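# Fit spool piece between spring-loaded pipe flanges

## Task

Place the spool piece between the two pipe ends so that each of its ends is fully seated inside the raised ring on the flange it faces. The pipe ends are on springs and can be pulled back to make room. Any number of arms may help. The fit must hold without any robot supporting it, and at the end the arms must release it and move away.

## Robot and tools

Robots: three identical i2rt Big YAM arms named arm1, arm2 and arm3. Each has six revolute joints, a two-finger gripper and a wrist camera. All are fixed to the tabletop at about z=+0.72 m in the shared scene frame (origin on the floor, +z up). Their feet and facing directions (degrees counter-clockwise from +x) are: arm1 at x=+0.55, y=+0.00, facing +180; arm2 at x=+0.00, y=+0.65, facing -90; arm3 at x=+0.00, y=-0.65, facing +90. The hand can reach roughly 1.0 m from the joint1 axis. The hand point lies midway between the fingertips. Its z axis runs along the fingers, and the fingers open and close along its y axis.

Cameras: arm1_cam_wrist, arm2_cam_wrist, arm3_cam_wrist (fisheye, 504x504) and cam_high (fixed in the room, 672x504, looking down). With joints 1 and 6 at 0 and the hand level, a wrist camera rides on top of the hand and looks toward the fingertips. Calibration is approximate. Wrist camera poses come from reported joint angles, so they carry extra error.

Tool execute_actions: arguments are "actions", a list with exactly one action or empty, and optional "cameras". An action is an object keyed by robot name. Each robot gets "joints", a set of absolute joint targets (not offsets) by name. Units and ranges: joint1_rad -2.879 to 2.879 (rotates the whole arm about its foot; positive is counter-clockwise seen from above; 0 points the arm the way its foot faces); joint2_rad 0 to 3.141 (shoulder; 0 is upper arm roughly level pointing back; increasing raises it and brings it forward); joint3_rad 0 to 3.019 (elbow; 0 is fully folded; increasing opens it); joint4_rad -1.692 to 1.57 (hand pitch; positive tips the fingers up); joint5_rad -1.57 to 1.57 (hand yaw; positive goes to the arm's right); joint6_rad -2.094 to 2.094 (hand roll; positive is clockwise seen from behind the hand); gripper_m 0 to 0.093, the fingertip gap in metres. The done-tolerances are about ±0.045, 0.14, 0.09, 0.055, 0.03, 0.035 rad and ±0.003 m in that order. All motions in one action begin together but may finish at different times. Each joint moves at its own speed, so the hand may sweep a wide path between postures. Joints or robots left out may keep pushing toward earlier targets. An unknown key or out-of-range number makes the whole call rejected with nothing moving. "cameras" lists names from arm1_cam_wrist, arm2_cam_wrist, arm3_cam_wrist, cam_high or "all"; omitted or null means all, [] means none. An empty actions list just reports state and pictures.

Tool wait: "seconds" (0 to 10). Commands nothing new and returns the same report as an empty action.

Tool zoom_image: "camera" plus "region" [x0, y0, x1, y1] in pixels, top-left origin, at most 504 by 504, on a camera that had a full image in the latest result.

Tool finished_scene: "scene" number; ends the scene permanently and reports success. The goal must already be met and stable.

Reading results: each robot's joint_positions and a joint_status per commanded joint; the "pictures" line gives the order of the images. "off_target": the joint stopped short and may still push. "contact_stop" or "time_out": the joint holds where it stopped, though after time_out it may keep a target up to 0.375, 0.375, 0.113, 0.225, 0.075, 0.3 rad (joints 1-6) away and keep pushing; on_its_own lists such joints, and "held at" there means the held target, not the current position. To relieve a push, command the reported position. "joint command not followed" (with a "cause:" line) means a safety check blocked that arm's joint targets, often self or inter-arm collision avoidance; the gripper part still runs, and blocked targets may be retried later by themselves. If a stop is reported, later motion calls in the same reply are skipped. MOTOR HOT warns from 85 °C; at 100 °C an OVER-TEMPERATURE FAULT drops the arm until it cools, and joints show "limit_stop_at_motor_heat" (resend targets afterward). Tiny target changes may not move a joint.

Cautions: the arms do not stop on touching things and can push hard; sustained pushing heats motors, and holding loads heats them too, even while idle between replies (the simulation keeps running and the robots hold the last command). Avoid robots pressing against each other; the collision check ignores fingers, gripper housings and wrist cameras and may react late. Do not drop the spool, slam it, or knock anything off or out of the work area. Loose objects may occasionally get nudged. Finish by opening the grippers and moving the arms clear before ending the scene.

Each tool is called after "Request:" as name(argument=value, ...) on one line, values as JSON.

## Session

Request:
execute_actions(actions=[])

Scene clock: 0.00 s.
arm1.joint_positions: joint1_rad=+0.409 joint2_rad=+0.523 joint3_rad=+1.383 joint4_rad=-1.241 joint5_rad=+0.220 joint6_rad=+0.191 gripper_m=+0.095
arm1.joint_status: not commanded
arm1.hand: x=+0.3509 y=-0.0412 z=+1.3229 quat_wxyz=(+0.073, +0.825, +0.021, -0.561) (m; scene frame)
arm2.joint_positions: joint1_rad=+0.334 joint2_rad=+0.458 joint3_rad=+1.406 joint4_rad=-1.265 joint5_rad=+0.090 joint6_rad=+0.367 gripper_m=+0.095
arm2.joint_status: not commanded
arm2.hand: x=+0.0330 y=+0.4906 z=+1.3676 quat_wxyz=(-0.512, -0.610, -0.527, +0.296) (m; scene frame)
arm3.joint_positions: joint1_rad=+0.405 joint2_rad=+0.604 joint3_rad=+1.384 joint4_rad=-1.145 joint5_rad=-0.161 joint6_rad=-0.389 gripper_m=+0.095
arm3.joint_status: not commanded
arm3.hand: x=-0.1243 y=-0.4400 z=+1.3484 quat_wxyz=(-0.357, +0.775, -0.268, -0.447) (m; scene frame)
pictures: arm1_cam_wrist, arm2_cam_wrist, arm3_cam_wrist, cam_high
camera_calibration (this result's frames):
arm1_cam_wrist: T_world_to_cam=[[-0.121325, 0.987533, -0.100296, 0.218589], [0.834587, 0.0467885, -0.548886, 0.439146], [-0.53735, -0.150299, -0.829858, 1.40513], [0, 0, 0, 1]] pos_world=[0.415063, -0.0252212, 1.42903]
arm2_cam_wrist: T_world_to_cam=[[-0.94494, -0.0772363, -0.318, 0.509353], [0.116868, 0.828018, -0.548386, 0.346549], [0.305665, -0.555356, -0.773401, 1.44102], [0, 0, 0, 1]] pos_world=[0.000338286, 0.552671, 1.4665]
arm3_cam_wrist: T_world_to_cam=[[0.736131, 0.599731, 0.313742, -0.0681058], [0.661588, -0.539724, -0.520576, 0.552502], [-0.142871, 0.59078, -0.794082, 1.43683], [0, 0, 0, 1]] pos_world=[-0.110112, -0.509809, 1.44995]
Images, in order (width x height): arm1_cam_wrist 504x504, arm2_cam_wrist 504x504, arm3_cam_wrist 504x504, cam_high 672x504.

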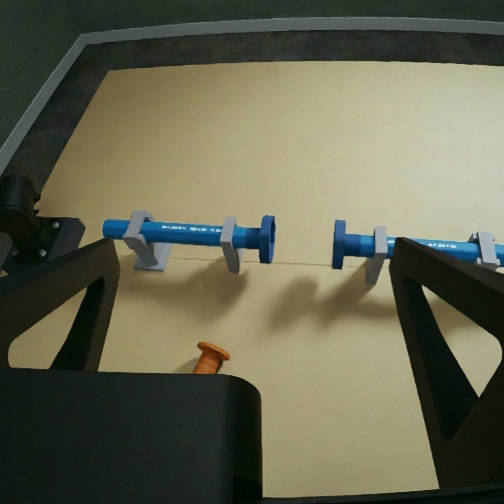

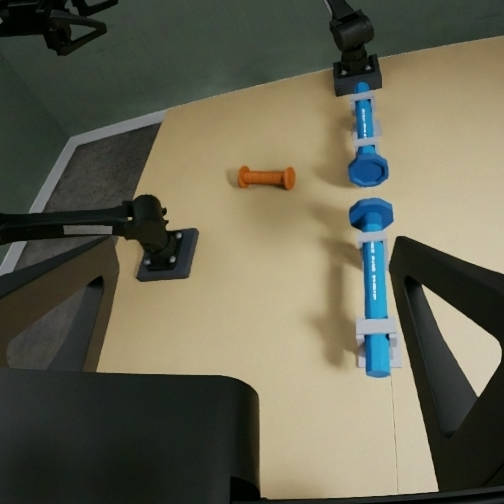

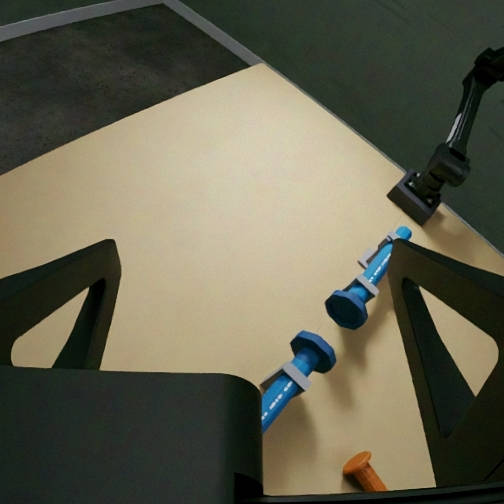

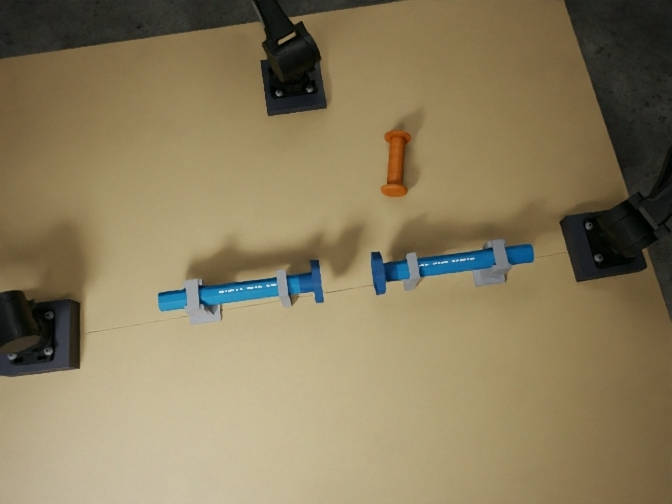

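Request:
execute_actions(actions=[{"arm1":{"joints":{"joint1_rad":0.70,"joint2_rad":1.42,"joint3_rad":0.90,"joint4_rad":-1.02,"joint5_rad":0,"joint6_rad":0.97}},"arm2":{"joints":{"joint1_rad":0.045,"joint2_rad":1.656,"joint3_rad":1.36,"joint4_rad":-1.267,"joint5_rad":0,"joint6_rad":0.03}},"arm3":{"joints":{"joint1_rad":0.03,"joint2_rad":1.15,"joint3_rad":0.77,"joint4_rad":-0.6,"joint5_rad":0,"joint6_rad":0.03}}}])

Scene clock: 12.77 s.
arm1.joint_positions: joint1_rad=+0.700 joint2_rad=+1.413 joint3_rad=+0.872 joint4_rad=-1.031 joint5_rad=+0.001 joint6_rad=+0.954 gripper_m=+0.095
arm1.joint_status: all done
arm1.hand: x=+0.2728 y=-0.2241 z=+0.8180 quat_wxyz=(+0.000, +0.991, -0.136, -0.001) (m; scene frame)
arm2.joint_positions: joint1_rad=+0.055 joint2_rad=+1.651 joint3_rad=+1.356 joint4_rad=-1.265 joint5_rad=+0.003 joint6_rad=+0.039 gripper_m=+0.095
arm2.joint_status: all done
arm2.hand: x=+0.0020 y=+0.1637 z=+0.9239 quat_wxyz=(-0.006, -0.719, -0.695, +0.009) (m; scene frame)
arm3.joint_positions: joint1_rad=+0.035 joint2_rad=+1.156 joint3_rad=+0.759 joint4_rad=-0.611 joint5_rad=-0.001 joint6_rad=+0.020 gripper_m=+0.095
arm3.joint_status: all done
arm3.hand: x=-0.0112 y=-0.2374 z=+0.9176 quat_wxyz=(-0.198, +0.681, -0.675, -0.204) (m; scene frame)
pictures: arm1_cam_wrist, arm2_cam_wrist, arm3_cam_wrist, cam_high
camera_calibration (this result's frames):
arm1_cam_wrist: T_world_to_cam=[[0.269991, 0.962843, -0.00610471, 0.149823], [0.788294, -0.217396, 0.575613, -0.730681], [0.552898, -0.160223, -0.817699, 0.607068], [0, 0, 0, 1]] pos_world=[0.199894, -0.205837, 0.917903]
arm2_cam_wrist: T_world_to_cam=[[-0.999157, 0.0406998, 0.00543551, -0.00431013], [0.0364767, 0.819008, 0.572622, -0.656521], [0.0188538, 0.572337, -0.819802, 0.784524], [0, 0, 0, 1]] pos_world=[0.00484991, 0.0888591, 1.01912]
arm3_cam_wrist: T_world_to_cam=[[0.999955, 0.00839686, -0.00450388, 0.0169119], [0.0085831, -0.999036, 0.0430621, -0.270801], [-0.00413795, -0.0430988, -0.999062, 1.03041], [0, 0, 0, 1]] pos_world=[-0.0103231, -0.226272, 1.04118]
Images, in order (width x height): arm1_cam_wrist 504x504, arm2_cam_wrist 504x504, arm3_cam_wrist 504x504, cam_high 672x504.

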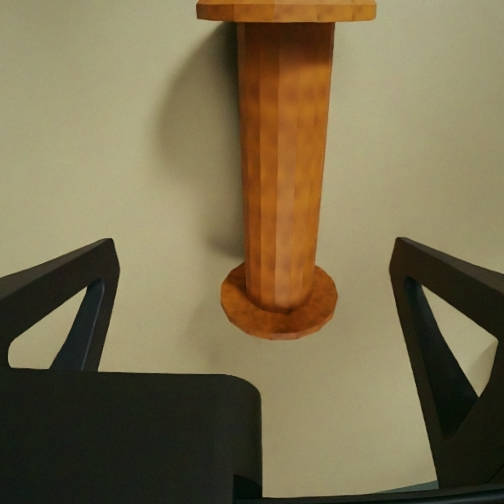

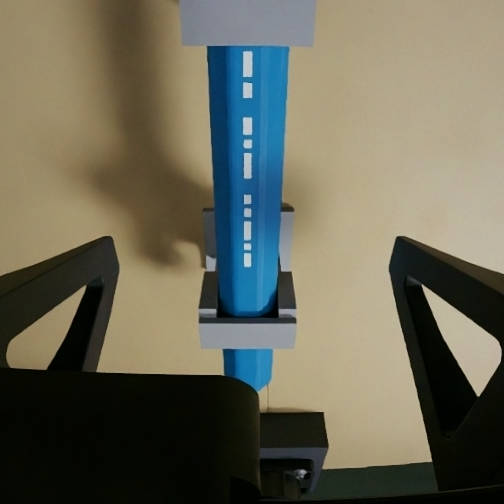

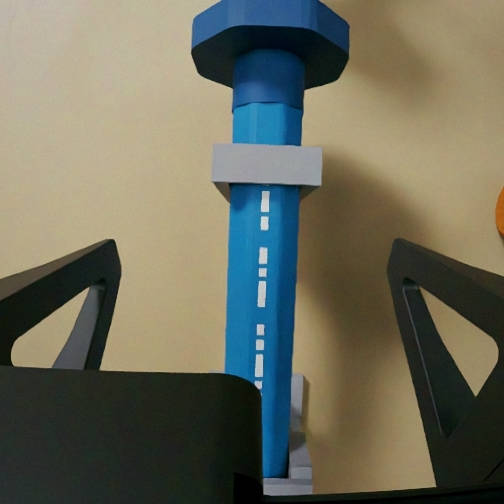

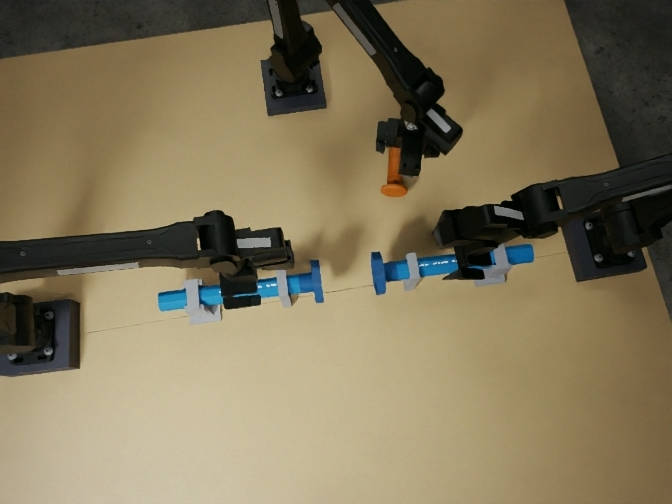

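Request:
execute_actions(actions=[{"arm1":{"joints":{"joint1_rad":0.672,"joint2_rad":1.545,"joint3_rad":0.76,"joint4_rad":-0.752,"joint6_rad":0.925}},"arm2":{"joints":{"joint2_rad":1.795,"joint3_rad":1.19,"joint4_rad":-0.957}},"arm3":{"joints":{"joint1_rad":0.016,"joint2_rad":1.367,"joint3_rad":0.583,"joint4_rad":-0.225,"joint6_rad":0.05}}}])

Scene clock: 18.50 s.
arm1.joint_positions: joint1_rad=+0.673 joint2_rad=+1.549 joint3_rad=+0.749 joint4_rad=-0.769 joint5_rad=+0.000 joint6_rad=+0.940 gripper_m=+0.095
arm1.joint_status: all done
arm1.hand: x=+0.2735 y=-0.2114 z=+0.7361 quat_wxyz=(+0.001, +0.990, -0.142, -0.002) (m; scene frame)
arm2.joint_positions: joint1_rad=+0.055 joint2_rad=+1.809 joint3_rad=+1.178 joint4_rad=-0.968 joint5_rad=+0.003 joint6_rad=+0.039 gripper_m=+0.095
arm2.joint_status: all done
arm2.hand: x=+0.0017 y=+0.1714 z=+0.7896 quat_wxyz=(+0.008, -0.719, -0.695, -0.004) (m; scene frame)
arm3.joint_positions: joint1_rad=+0.033 joint2_rad=+1.362 joint3_rad=+0.579 joint4_rad=-0.237 joint5_rad=+0.000 joint6_rad=+0.039 gripper_m=+0.095
arm3.joint_status: all done
arm3.hand: x=-0.0093 y=-0.2413 z=+0.8050 quat_wxyz=(-0.193, +0.674, -0.684, -0.201) (m; scene frame)
pictures: arm1_cam_wrist, arm2_cam_wrist, arm3_cam_wrist, cam_high
camera_calibration (this result's frames):
arm1_cam_wrist: T_world_to_cam=[[0.282803, 0.959133, -0.00926897, 0.134857], [0.786298, -0.226286, 0.574918, -0.682173], [0.549326, -0.169877, -0.818158, 0.541018], [0, 0, 0, 1]] pos_world=[0.201058, -0.191806, 0.836082]
arm2_cam_wrist: T_world_to_cam=[[-0.999152, 0.0405273, 0.00721867, -0.00556149], [0.0366628, 0.796341, 0.603736, -0.606553], [0.0187193, 0.603489, -0.797152, 0.646838], [0, 0, 0, 1]] pos_world=[0.00457282, 0.092889, 0.881866]
arm3_cam_wrist: T_world_to_cam=[[0.999841, -0.0109975, -0.0140048, 0.017554], [-0.0102229, -0.998476, 0.0542341, -0.278882], [-0.0145799, -0.0540823, -0.99843, 0.914505], [0, 0, 0, 1]] pos_world=[-0.0070688, -0.228805, 0.92844]
Images, in order (width x height): arm1_cam_wrist 504x504, arm2_cam_wrist 504x504, arm3_cam_wrist 504x504, cam_high 672x504.

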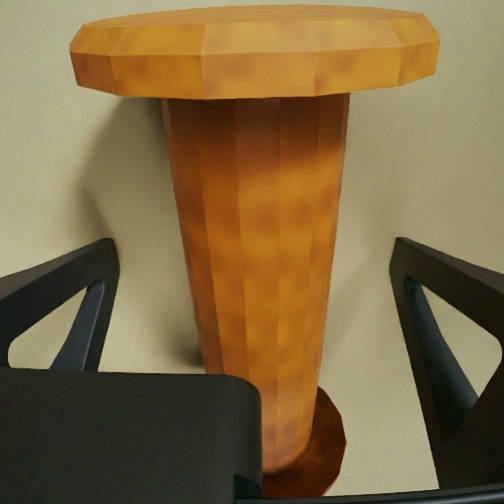

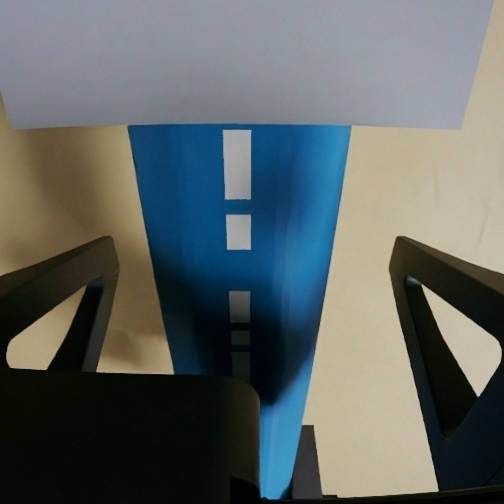

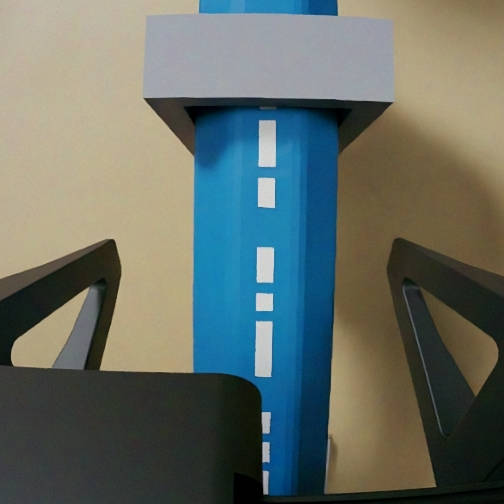

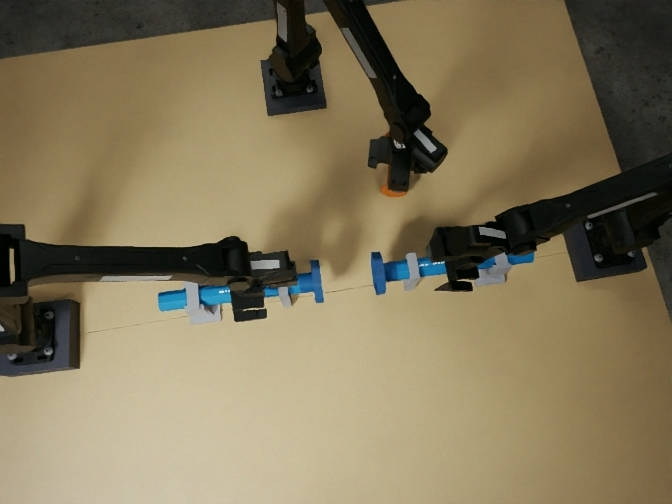

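Request:
execute_actions(actions=[{"arm1":{"joints":{"gripper_m":0.02}},"arm2":{"joints":{"joint1_rad":0.065,"gripper_m":0.025}},"arm3":{"joints":{"joint1_rad":0.012,"gripper_m":0.025}}}], cameras=[])

Request:
execute_actions(actions=[{"arm1":{"joints":{"joint2_rad":1.45,"joint3_rad":1.2,"joint4_rad":-1.27}},"arm2":{"joints":{"joint2_rad":1.65,"joint3_rad":0.963,"joint4_rad":-0.9}},"arm3":{"joints":{"joint2_rad":1.2,"joint3_rad":0.415,"joint4_rad":-0.225}}}], cameras=[])

Request:
execute_actions(actions=[{"arm1":{"joints":{"joint1_rad":0.103,"joint2_rad":1.772,"joint3_rad":1.64,"joint4_rad":-1.36,"joint6_rad":-1.47}}}], cameras=["cam_high","arm1_cam_wrist"])

Request:
zoom_image(camera="cam_high", region=[273, 223, 433, 323])

Scene clock: 32.80 s.
arm1.joint_positions: joint1_rad=+0.673 joint2_rad=+1.549 joint3_rad=+0.749 joint4_rad=-0.767 joint5_rad=+0.000 joint6_rad=+0.938 gripper_m=+0.034
arm1.joint_status: gripper_m off_target (ended at +0.034, target +0.020)
arm1.hand: x=+0.2732 y=-0.2116 z=+0.7361 quat_wxyz=(+0.002, +0.990, -0.142, -0.003) (m; scene frame)
arm2.joint_positions: joint1_rad=+0.059 joint2_rad=+1.809 joint3_rad=+1.178 joint4_rad=-0.966 joint5_rad=-0.005 joint6_rad=+0.040 gripper_m=+0.039
arm2.joint_status: gripper_m off_target (ended at +0.039, target +0.025); the others done
arm2.hand: x=+0.0047 y=+0.1710 z=+0.7896 quat_wxyz=(+0.005, -0.718, -0.696, -0.006) (m; scene frame)
arm3.joint_positions: joint1_rad=+0.027 joint2_rad=+1.362 joint3_rad=+0.579 joint4_rad=-0.237 joint5_rad=+0.003 joint6_rad=+0.042 gripper_m=+0.039
arm3.joint_status: gripper_m off_target (ended at +0.039, target +0.025); the others done
arm3.hand: x=-0.0067 y=-0.2413 z=+0.8050 quat_wxyz=(-0.194, +0.671, -0.687, -0.200) (m; scene frame)
pictures: none
No camera images: the call's "cameras" was empty. Leave "cameras" out to get every camera's image.

Scene clock: 34.90 s.
arm1.joint_positions: joint1_rad=+0.673 joint2_rad=+1.457 joint3_rad=+1.158 joint4_rad=-1.255 joint5_rad=+0.000 joint6_rad=+0.938 gripper_m=+0.034
arm1.joint_status: all done
arm1.hand: x=+0.2205 y=-0.2523 z=+0.9016 quat_wxyz=(+0.006, +0.990, -0.142, -0.007) (m; scene frame)
arm2.joint_positions: joint1_rad=+0.059 joint2_rad=+1.708 joint3_rad=+1.029 joint4_rad=-0.819 joint5_rad=-0.008 joint6_rad=+0.047 gripper_m=+0.039
arm2.joint_status: joint4_rad time_out (moved +0.147 of +0.066); the others done
arm2.on_its_own: joint4_rad reads -0.819 and still pushes toward -0.900 since a time_out
arm2.hand: x=+0.0052 y=+0.1941 z=+0.7894 quat_wxyz=(-0.032, -0.719, -0.693, +0.027) (m; scene frame)
arm3.joint_positions: joint1_rad=+0.027 joint2_rad=+1.285 joint3_rad=+0.485 joint4_rad=-0.169 joint5_rad=+0.001 joint6_rad=+0.042 gripper_m=+0.039
arm3.joint_status: joint4_rad off_target (ended at -0.169, target -0.225); the others done
arm3.hand: x=-0.0065 y=-0.2652 z=+0.8045 quat_wxyz=(-0.210, +0.666, -0.681, -0.218) (m; scene frame)
pictures: none
No camera images: the call's "cameras" was empty. Leave "cameras" out to get every camera's image.

not run: a stop came earlier in this reply.

Region (273, 223, 433, 323) of cam_high's 672x504 image, scaled by 3.150, with more detail than that image has; it fills the top 315 rows of this view, and the rest is white.

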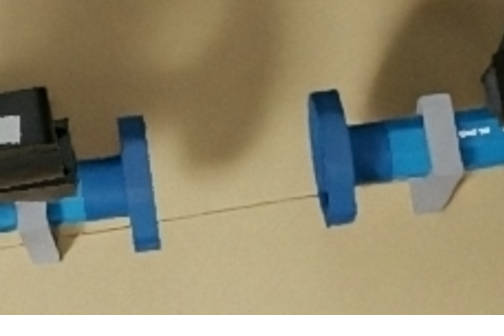

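Request:
execute_actions(actions=[{"arm1":{"joints":{"joint1_rad":0.103,"joint2_rad":1.772,"joint3_rad":1.64,"joint4_rad":-1.36,"joint6_rad":-1.47}}}], cameras=["cam_high","arm1_cam_wrist"])

Request:
zoom_image(camera="cam_high", region=[273, 223, 433, 323])

Scene clock: 40.17 s.
arm1.joint_positions: joint1_rad=+0.110 joint2_rad=+1.803 joint3_rad=+1.584 joint4_rad=-1.346 joint5_rad=+0.001 joint6_rad=-1.454 gripper_m=+0.034
arm1.joint_status: all done
arm1.hand: x=+0.0034 y=-0.0493 z=+0.9006 quat_wxyz=(-0.003, +0.716, +0.698, -0.003) (m; scene frame)
arm2.joint_positions: joint1_rad=+0.059 joint2_rad=+1.708 joint3_rad=+1.029 joint4_rad=-0.819 joint5_rad=-0.008 joint6_rad=+0.047 gripper_m=+0.039
arm2.joint_status: not commanded
arm2.on_its_own: joint4_rad reads -0.819 and still pushes toward -0.900 since a time_out
arm2.hand: x=+0.0052 y=+0.1941 z=+0.7894 quat_wxyz=(-0.032, -0.719, -0.693, +0.027) (m; scene frame)
arm3.joint_positions: joint1_rad=+0.027 joint2_rad=+1.285 joint3_rad=+0.485 joint4_rad=-0.169 joint5_rad=+0.001 joint6_rad=+0.042 gripper_m=+0.039
arm3.joint_status: not commanded
arm3.hand: x=-0.0065 y=-0.2652 z=+0.8045 quat_wxyz=(-0.210, +0.666, -0.681, -0.218) (m; scene frame)
pictures: arm1_cam_wrist, cam_high
camera_calibration (this result's frames):
arm1_cam_wrist: T_world_to_cam=[[-0.999647, 0.0264722, 0.0022039, 0.0053684], [0.0228818, 0.815975, 0.577634, -0.476141], [0.0134929, 0.57748, -0.816293, 0.888468], [0, 0, 0, 1]] pos_world=[0.00427345, -0.124695, 1.00027]
Images, in order (width x height): arm1_cam_wrist 504x504, cam_high 672x504.

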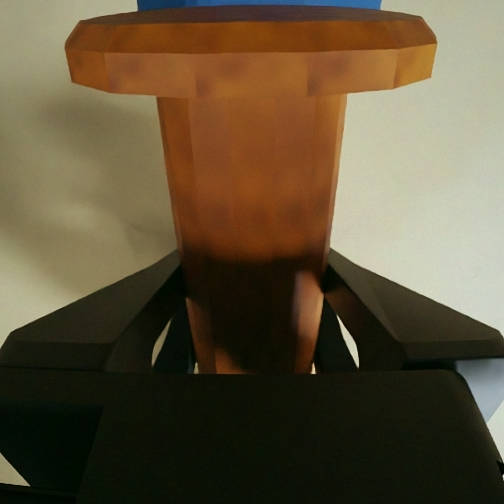

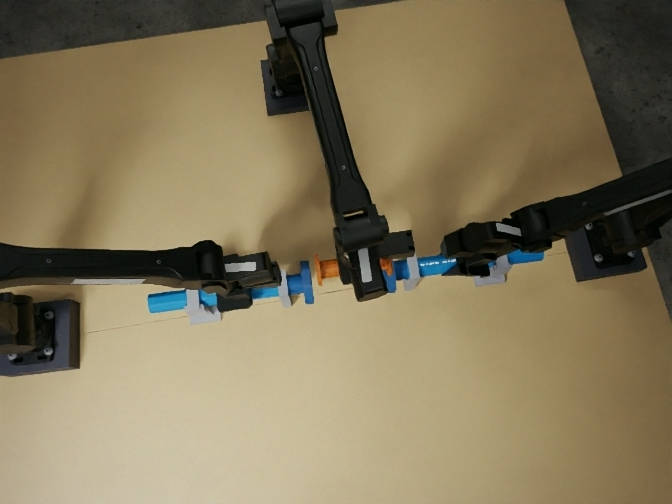

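Region (273, 223, 433, 323) of cam_high's 672x504 image, scaled by 3.150, with more detail than that image has; it fills the top 315 rows of this view, and the rest is white.

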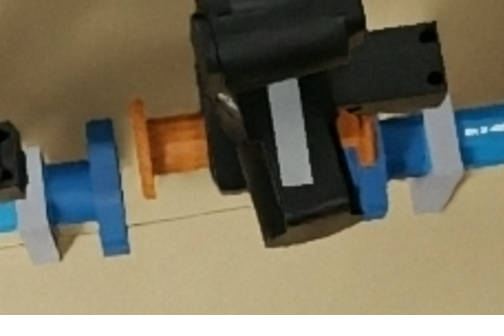

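Request:
execute_actions(actions=[{"arm1":{"joints":{"joint1_rad":0.092}}}], cameras=[])

Scene clock: 50.27 s.
arm1.joint_positions: joint1_rad=+0.096 joint2_rad=+1.803 joint3_rad=+1.584 joint4_rad=-1.346 joint5_rad=+0.001 joint6_rad=-1.455 gripper_m=+0.034
arm1.joint_status: all done
arm1.hand: x=+0.0028 y=-0.0417 z=+0.9006 quat_wxyz=(-0.003, +0.721, +0.693, -0.003) (m; scene frame)
arm2.joint_positions: joint1_rad=+0.059 joint2_rad=+1.708 joint3_rad=+1.029 joint4_rad=-0.819 joint5_rad=-0.008 joint6_rad=+0.047 gripper_m=+0.039
arm2.joint_status: not commanded
arm2.on_its_own: joint4_rad reads -0.819 and still pushes toward -0.900 since a time_out
arm2.hand: x=+0.0052 y=+0.1941 z=+0.7894 quat_wxyz=(-0.032, -0.719, -0.693, +0.027) (m; scene frame)
arm3.joint_positions: joint1_rad=+0.027 joint2_rad=+1.285 joint3_rad=+0.485 joint4_rad=-0.169 joint5_rad=+0.001 joint6_rad=+0.042 gripper_m=+0.039
arm3.joint_status: not commanded
arm3.hand: x=-0.0065 y=-0.2652 z=+0.8045 quat_wxyz=(-0.210, +0.666, -0.681, -0.218) (m; scene frame)
pictures: none
No camera images: the call's "cameras" was empty. Leave "cameras" out to get every camera's image.

Request:
execute_actions(actions=[{"arm1":{"joints":{"joint2_rad":1.855,"joint3_rad":1.462,"joint4_rad":-1.122}}}], cameras=["cam_high","arm1_cam_wrist"])

Request:
zoom_image(camera="cam_high", region=[273, 223, 433, 323])

Scene clock: 54.50 s.
arm1.joint_positions: joint1_rad=+0.096 joint2_rad=+1.889 joint3_rad=+1.437 joint4_rad=-1.137 joint5_rad=+0.001 joint6_rad=-1.455 gripper_m=+0.034
arm1.joint_status: all done
arm1.hand: x=+0.0080 y=-0.0414 z=+0.8021 quat_wxyz=(+0.005, +0.721, +0.693, +0.006) (m; scene frame)
arm2.joint_positions: joint1_rad=+0.059 joint2_rad=+1.708 joint3_rad=+1.029 joint4_rad=-0.819 joint5_rad=-0.008 joint6_rad=+0.047 gripper_m=+0.039
arm2.joint_status: not commanded
arm2.on_its_own: joint4_rad reads -0.819 and still pushes toward -0.900 since a time_out
arm2.hand: x=+0.0052 y=+0.1941 z=+0.7894 quat_wxyz=(-0.032, -0.719, -0.693, +0.027) (m; scene frame)
arm3.joint_positions: joint1_rad=+0.027 joint2_rad=+1.285 joint3_rad=+0.485 joint4_rad=-0.169 joint5_rad=+0.001 joint6_rad=+0.042 gripper_m=+0.039
arm3.joint_status: not commanded
arm3.hand: x=-0.0065 y=-0.2652 z=+0.8045 quat_wxyz=(-0.210, +0.666, -0.681, -0.218) (m; scene frame)
pictures: arm1_cam_wrist, cam_high
camera_calibration (this result's frames):
arm1_cam_wrist: T_world_to_cam=[[-0.998978, 0.0394437, -0.0220518, 0.0299493], [0.0193626, 0.814535, 0.579791, -0.427547], [0.040831, 0.578772, -0.814467, 0.80183], [0, 0, 0, 1]] pos_world=[0.00545758, -0.117006, 0.901612]
Images, in order (width x height): arm1_cam_wrist 504x504, cam_high 672x504.

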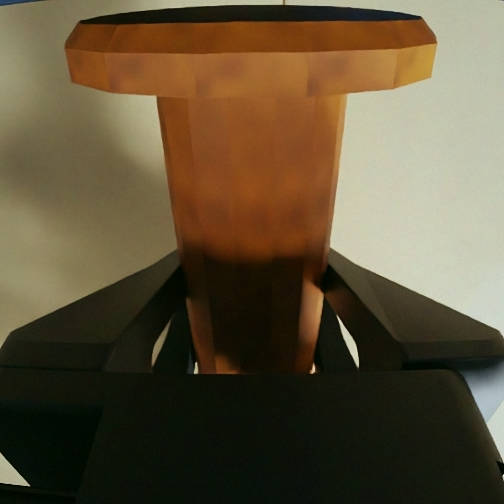

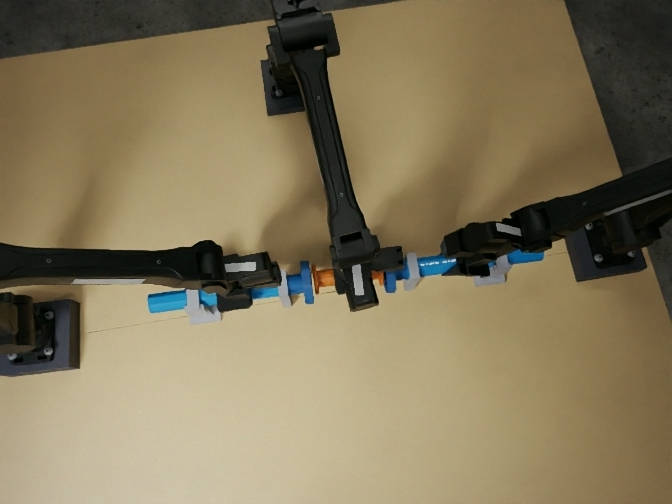

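Region (273, 223, 433, 323) of cam_high's 672x504 image, scaled by 3.150, with more detail than that image has; it fills the top 315 rows of this view, and the rest is white.

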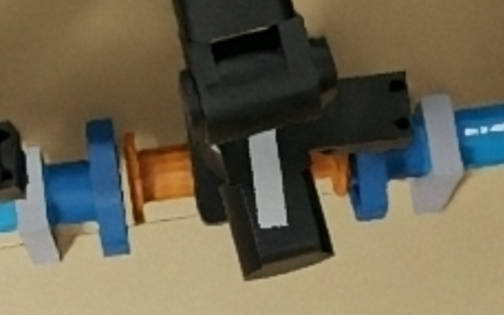

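Request:
execute_actions(actions=[{"arm1":{"joints":{"joint3_rad":1.505,"joint6_rad":-1.48}}}], cameras=["cam_high"])

Request:
zoom_image(camera="cam_high", region=[273, 223, 433, 323])

Scene clock: 57.97 s.
arm1.joint_positions: joint1_rad=+0.096 joint2_rad=+1.889 joint3_rad=+1.449 joint4_rad=-1.137 joint5_rad=+0.001 joint6_rad=-1.464 gripper_m=+0.034
arm1.joint_status: all done
arm1.hand: x=+0.0028 y=-0.0418 z=+0.8064 quat_wxyz=(+0.001, +0.717, +0.697, +0.001) (m; scene frame)
arm2.joint_positions: joint1_rad=+0.059 joint2_rad=+1.708 joint3_rad=+1.029 joint4_rad=-0.819 joint5_rad=-0.008 joint6_rad=+0.047 gripper_m=+0.039
arm2.joint_status: not commanded
arm2.on_its_own: joint4_rad reads -0.819 and still pushes toward -0.900 since a time_out
arm2.hand: x=+0.0052 y=+0.1941 z=+0.7894 quat_wxyz=(-0.032, -0.719, -0.693, +0.027) (m; scene frame)
arm3.joint_positions: joint1_rad=+0.027 joint2_rad=+1.285 joint3_rad=+0.485 joint4_rad=-0.169 joint5_rad=+0.001 joint6_rad=+0.042 gripper_m=+0.039
arm3.joint_status: not commanded
arm3.hand: x=-0.0065 y=-0.2652 z=+0.8045 quat_wxyz=(-0.210, +0.666, -0.681, -0.218) (m; scene frame)
pictures: cam_high
Images, in order (width x height): cam_high 672x504.

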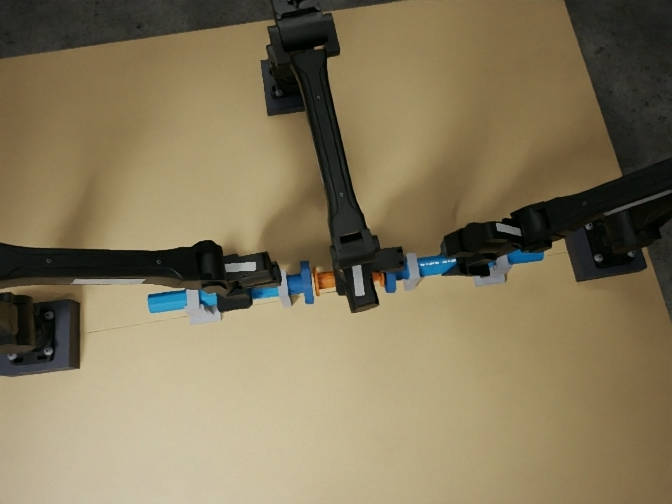

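Region (273, 223, 433, 323) of cam_high's 672x504 image, scaled by 3.150, with more detail than that image has; it fills the top 315 rows of this view, and the rest is white.

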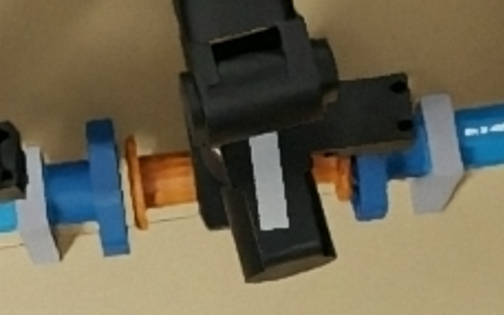

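Request:
execute_actions(actions=[{"arm2":{"joints":{"joint2_rad":1.755,"joint3_rad":1.095,"joint4_rad":-0.88}},"arm3":{"joints":{"joint2_rad":1.315,"joint3_rad":0.533,"joint4_rad":-0.2}}}], cameras=["cam_high","arm1_cam_wrist"])

Request:
zoom_image(camera="cam_high", region=[273, 223, 433, 323])

Scene clock: 63.17 s.
arm1.joint_positions: joint1_rad=+0.096 joint2_rad=+1.889 joint3_rad=+1.449 joint4_rad=-1.137 joint5_rad=-0.001 joint6_rad=-1.465 gripper_m=+0.034
arm1.joint_status: not commanded
arm1.hand: x=+0.0028 y=-0.0422 z=+0.8064 quat_wxyz=(+0.002, +0.717, +0.697, +0.001) (m; scene frame)
arm2.joint_positions: joint1_rad=+0.059 joint2_rad=+1.742 joint3_rad=+1.078 joint4_rad=-0.843 joint5_rad=-0.006 joint6_rad=+0.046 gripper_m=+0.039
arm2.joint_status: all done
arm2.hand: x=+0.0050 y=+0.1803 z=+0.7897 quat_wxyz=(-0.029, -0.719, -0.694, +0.024) (m; scene frame)
arm3.joint_positions: joint1_rad=+0.027 joint2_rad=+1.316 joint3_rad=+0.517 joint4_rad=-0.178 joint5_rad=+0.001 joint6_rad=+0.042 gripper_m=+0.039
arm3.joint_status: all done
arm3.hand: x=-0.0067 y=-0.2546 z=+0.8050 quat_wxyz=(-0.208, +0.667, -0.682, -0.215) (m; scene frame)
pictures: arm1_cam_wrist, cam_high
camera_calibration (this result's frames):
arm1_cam_wrist: T_world_to_cam=[[-0.99952, 0.0295067, -0.00942443, 0.0142749], [0.0186704, 0.816677, 0.576794, -0.426787], [0.024716, 0.576341, -0.816836, 0.807868], [0, 0, 0, 1]] pos_world=[0.00226912, -0.117481, 0.906198]
Images, in order (width x height): arm1_cam_wrist 504x504, cam_high 672x504.

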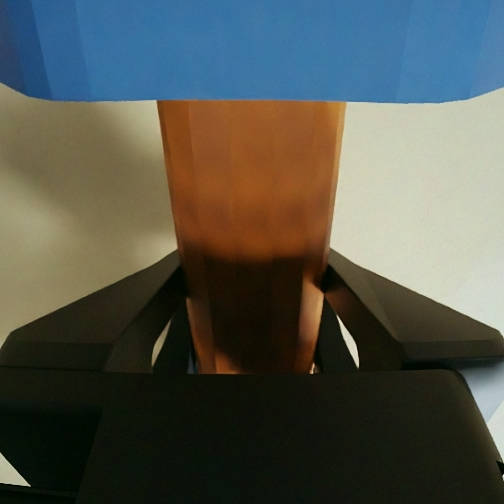

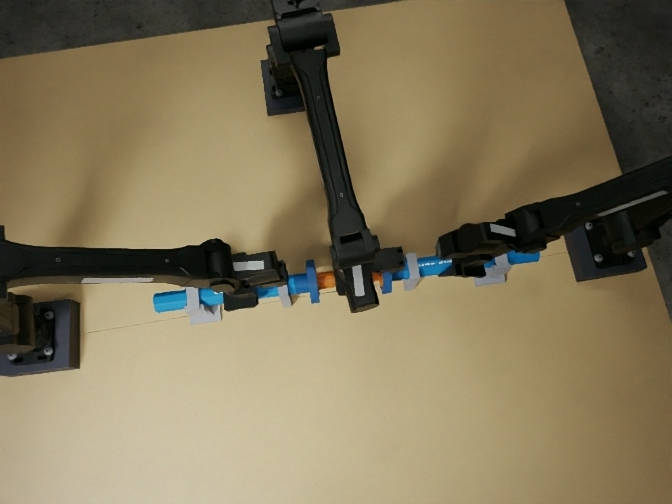

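Region (273, 223, 433, 323) of cam_high's 672x504 image, scaled by 3.150, with more detail than that image has; it fills the top 315 rows of this view, and the rest is white.

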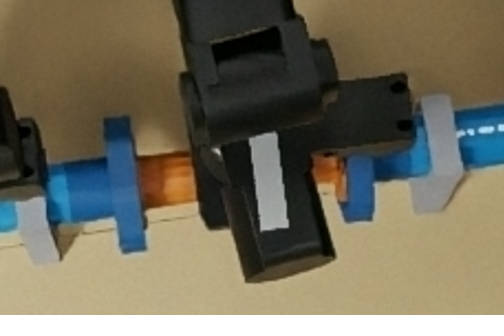

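Both in the rings; release pipes first.

Request:
execute_actions(actions=[{"arm2":{"joints":{"gripper_m":0.09}},"arm3":{"joints":{"gripper_m":0.09}}}], cameras=[])

Request:
execute_actions(actions=[{"arm1":{"joints":{"gripper_m":0.09}},"arm2":{"joints":{"joint2_rad":1.55,"joint3_rad":1.27,"joint4_rad":-1.27}},"arm3":{"joints":{"joint2_rad":1.12,"joint3_rad":0.73,"joint4_rad":-0.6}}}], cameras=[])

Request:
execute_actions(actions=[{"arm1":{"joints":{"joint2_rad":1.78,"joint3_rad":1.66,"joint4_rad":-1.4}}}], cameras=["cam_high","arm3_cam_wrist","arm1_cam_wrist"])

Scene clock: 71.47 s.
arm1.joint_positions: joint1_rad=+0.095 joint2_rad=+1.890 joint3_rad=+1.449 joint4_rad=-1.136 joint5_rad=+0.000 joint6_rad=-1.465 gripper_m=+0.034
arm1.joint_status: not commanded
arm1.hand: x=+0.0026 y=-0.0411 z=+0.8060 quat_wxyz=(+0.001, +0.718, +0.696, +0.001) (m; scene frame)
arm2.joint_positions: joint1_rad=+0.059 joint2_rad=+1.742 joint3_rad=+1.078 joint4_rad=-0.871 joint5_rad=-0.004 joint6_rad=+0.040 gripper_m=+0.090
arm2.joint_status: all done
arm2.hand: x=+0.0047 y=+0.1872 z=+0.7893 quat_wxyz=(-0.018, -0.717, -0.696, +0.015) (m; scene frame)
arm3.joint_positions: joint1_rad=+0.027 joint2_rad=+1.315 joint3_rad=+0.517 joint4_rad=-0.193 joint5_rad=+0.001 joint6_rad=+0.042 gripper_m=+0.090
arm3.joint_status: all done
arm3.hand: x=-0.0066 y=-0.2575 z=+0.8032 quat_wxyz=(-0.203, +0.669, -0.684, -0.210) (m; scene frame)
pictures: none
No camera images: the call's "cameras" was empty. Leave "cameras" out to get every camera's image.

Scene clock: 72.67 s.
arm1.joint_positions: joint1_rad=+0.095 joint2_rad=+1.867 joint3_rad=+1.462 joint4_rad=-1.136 joint5_rad=+0.000 joint6_rad=-1.465 gripper_m=+0.090
arm1.joint_status: all done
arm1.hand: x=-0.0039 y=-0.0416 z=+0.8227 quat_wxyz=(-0.010, +0.717, +0.696, -0.013) (m; scene frame)
arm2.joint_positions: joint1_rad=+0.059 joint2_rad=+1.535 joint3_rad=+1.253 joint4_rad=-1.261 joint5_rad=-0.004 joint6_rad=+0.039 gripper_m=+0.090
arm2.joint_status: all done
arm2.hand: x=+0.0048 y=+0.2020 z=+0.9374 quat_wxyz=(-0.015, -0.717, -0.696, +0.012) (m; scene frame)
arm3.joint_positions: joint1_rad=+0.027 joint2_rad=+1.108 joint3_rad=+0.718 joint4_rad=-0.592 joint5_rad=+0.001 joint6_rad=+0.042 gripper_m=+0.090
arm3.joint_status: all done
arm3.hand: x=-0.0075 y=-0.2488 z=+0.9187 quat_wxyz=(-0.206, +0.668, -0.683, -0.213) (m; scene frame)
pictures: none
No camera images: the call's "cameras" was empty. Leave "cameras" out to get every camera's image.

Scene clock: 73.83 s.
arm1.joint_positions: joint1_rad=+0.095 joint2_rad=+1.770 joint3_rad=+1.631 joint4_rad=-1.385 joint5_rad=+0.000 joint6_rad=-1.466 gripper_m=+0.090
arm1.joint_status: all done
arm1.hand: x=-0.0010 y=-0.0413 z=+0.9358 quat_wxyz=(-0.016, +0.717, +0.696, -0.019) (m; scene frame)
arm2.joint_positions: joint1_rad=+0.059 joint2_rad=+1.535 joint3_rad=+1.253 joint4_rad=-1.261 joint5_rad=-0.004 joint6_rad=+0.039 gripper_m=+0.090
arm2.joint_status: not commanded
arm2.hand: x=+0.0048 y=+0.2020 z=+0.9374 quat_wxyz=(-0.015, -0.717, -0.696, +0.012) (m; scene frame)
arm3.joint_positions: joint1_rad=+0.027 joint2_rad=+1.108 joint3_rad=+0.718 joint4_rad=-0.592 joint5_rad=+0.001 joint6_rad=+0.042 gripper_m=+0.090
arm3.joint_status: not commanded
arm3.hand: x=-0.0075 y=-0.2488 z=+0.9187 quat_wxyz=(-0.206, +0.668, -0.683, -0.213) (m; scene frame)
pictures: arm1_cam_wrist, arm3_cam_wrist, cam_high
camera_calibration (this result's frames):
arm1_cam_wrist: T_world_to_cam=[[-0.99861, 0.0303689, 0.0430709, -0.0373506], [0.049591, 0.818083, 0.572958, -0.498415], [-0.0178355, 0.574298, -0.818452, 0.914574], [0, 0, 0, 1]] pos_world=[0.00373009, -0.116359, 1.03571]
arm3_cam_wrist: T_world_to_cam=[[0.999715, -0.0182905, -0.0153712, 0.016692], [-0.0180252, -0.999689, 0.0172254, -0.25889], [-0.0156815, -0.0169435, -0.999733, 1.03808], [0, 0, 0, 1]] pos_world=[-0.00507509, -0.240916, 1.04252]
Images, in order (width x height): arm1_cam_wrist 504x504, arm3_cam_wrist 504x504, cam_high 672x504.

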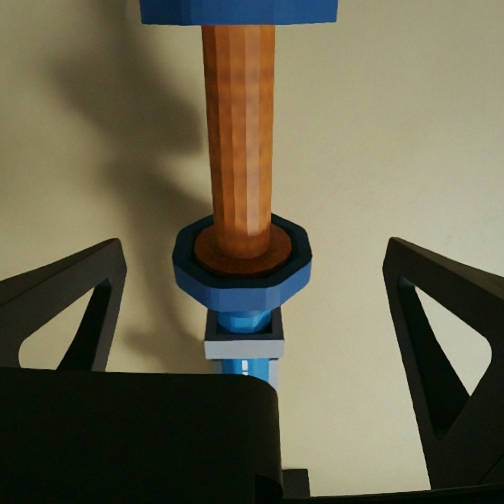

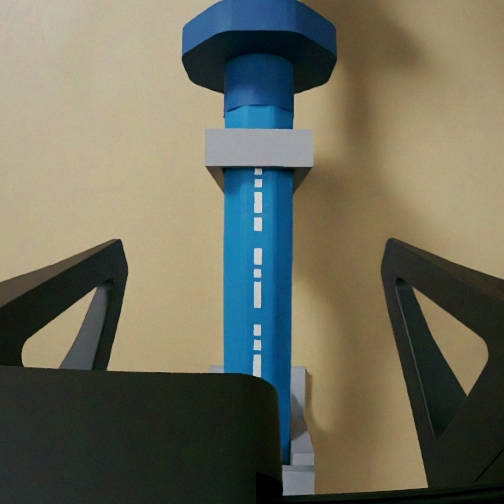

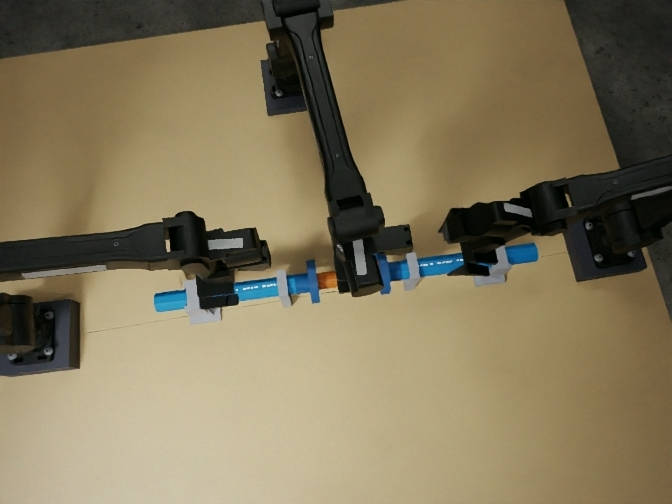

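Request:
finished_scene(scene=2)

The scene is finished: the task was done.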